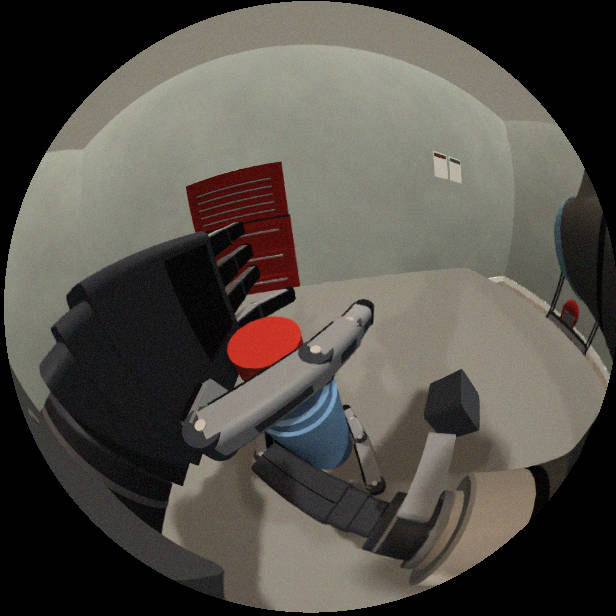

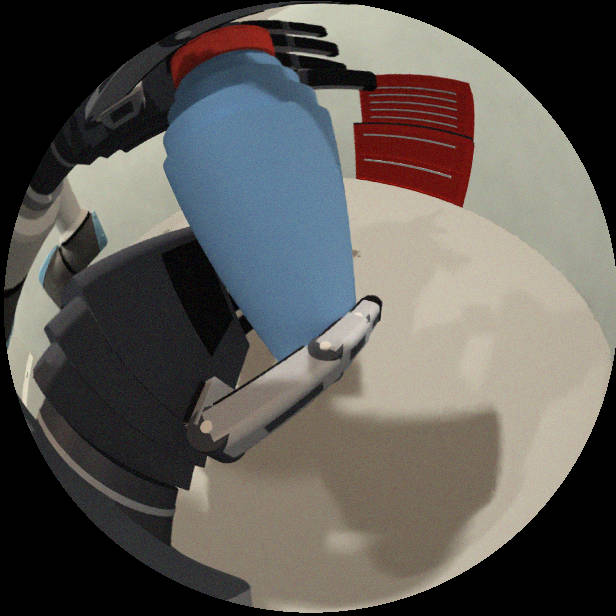

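Region (200, 120, 360, 240) of cam_low's 672x504 image, scaled by 3.150, with more detail than that image has; it fills the top 378 rows of this view, and the rest is white.

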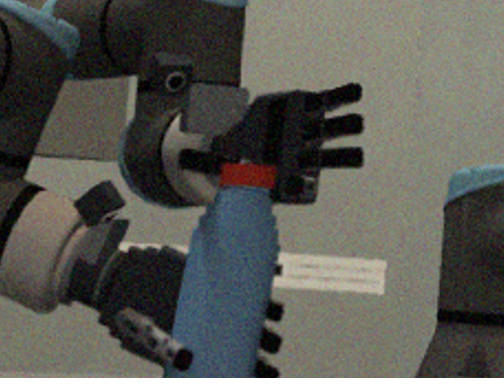

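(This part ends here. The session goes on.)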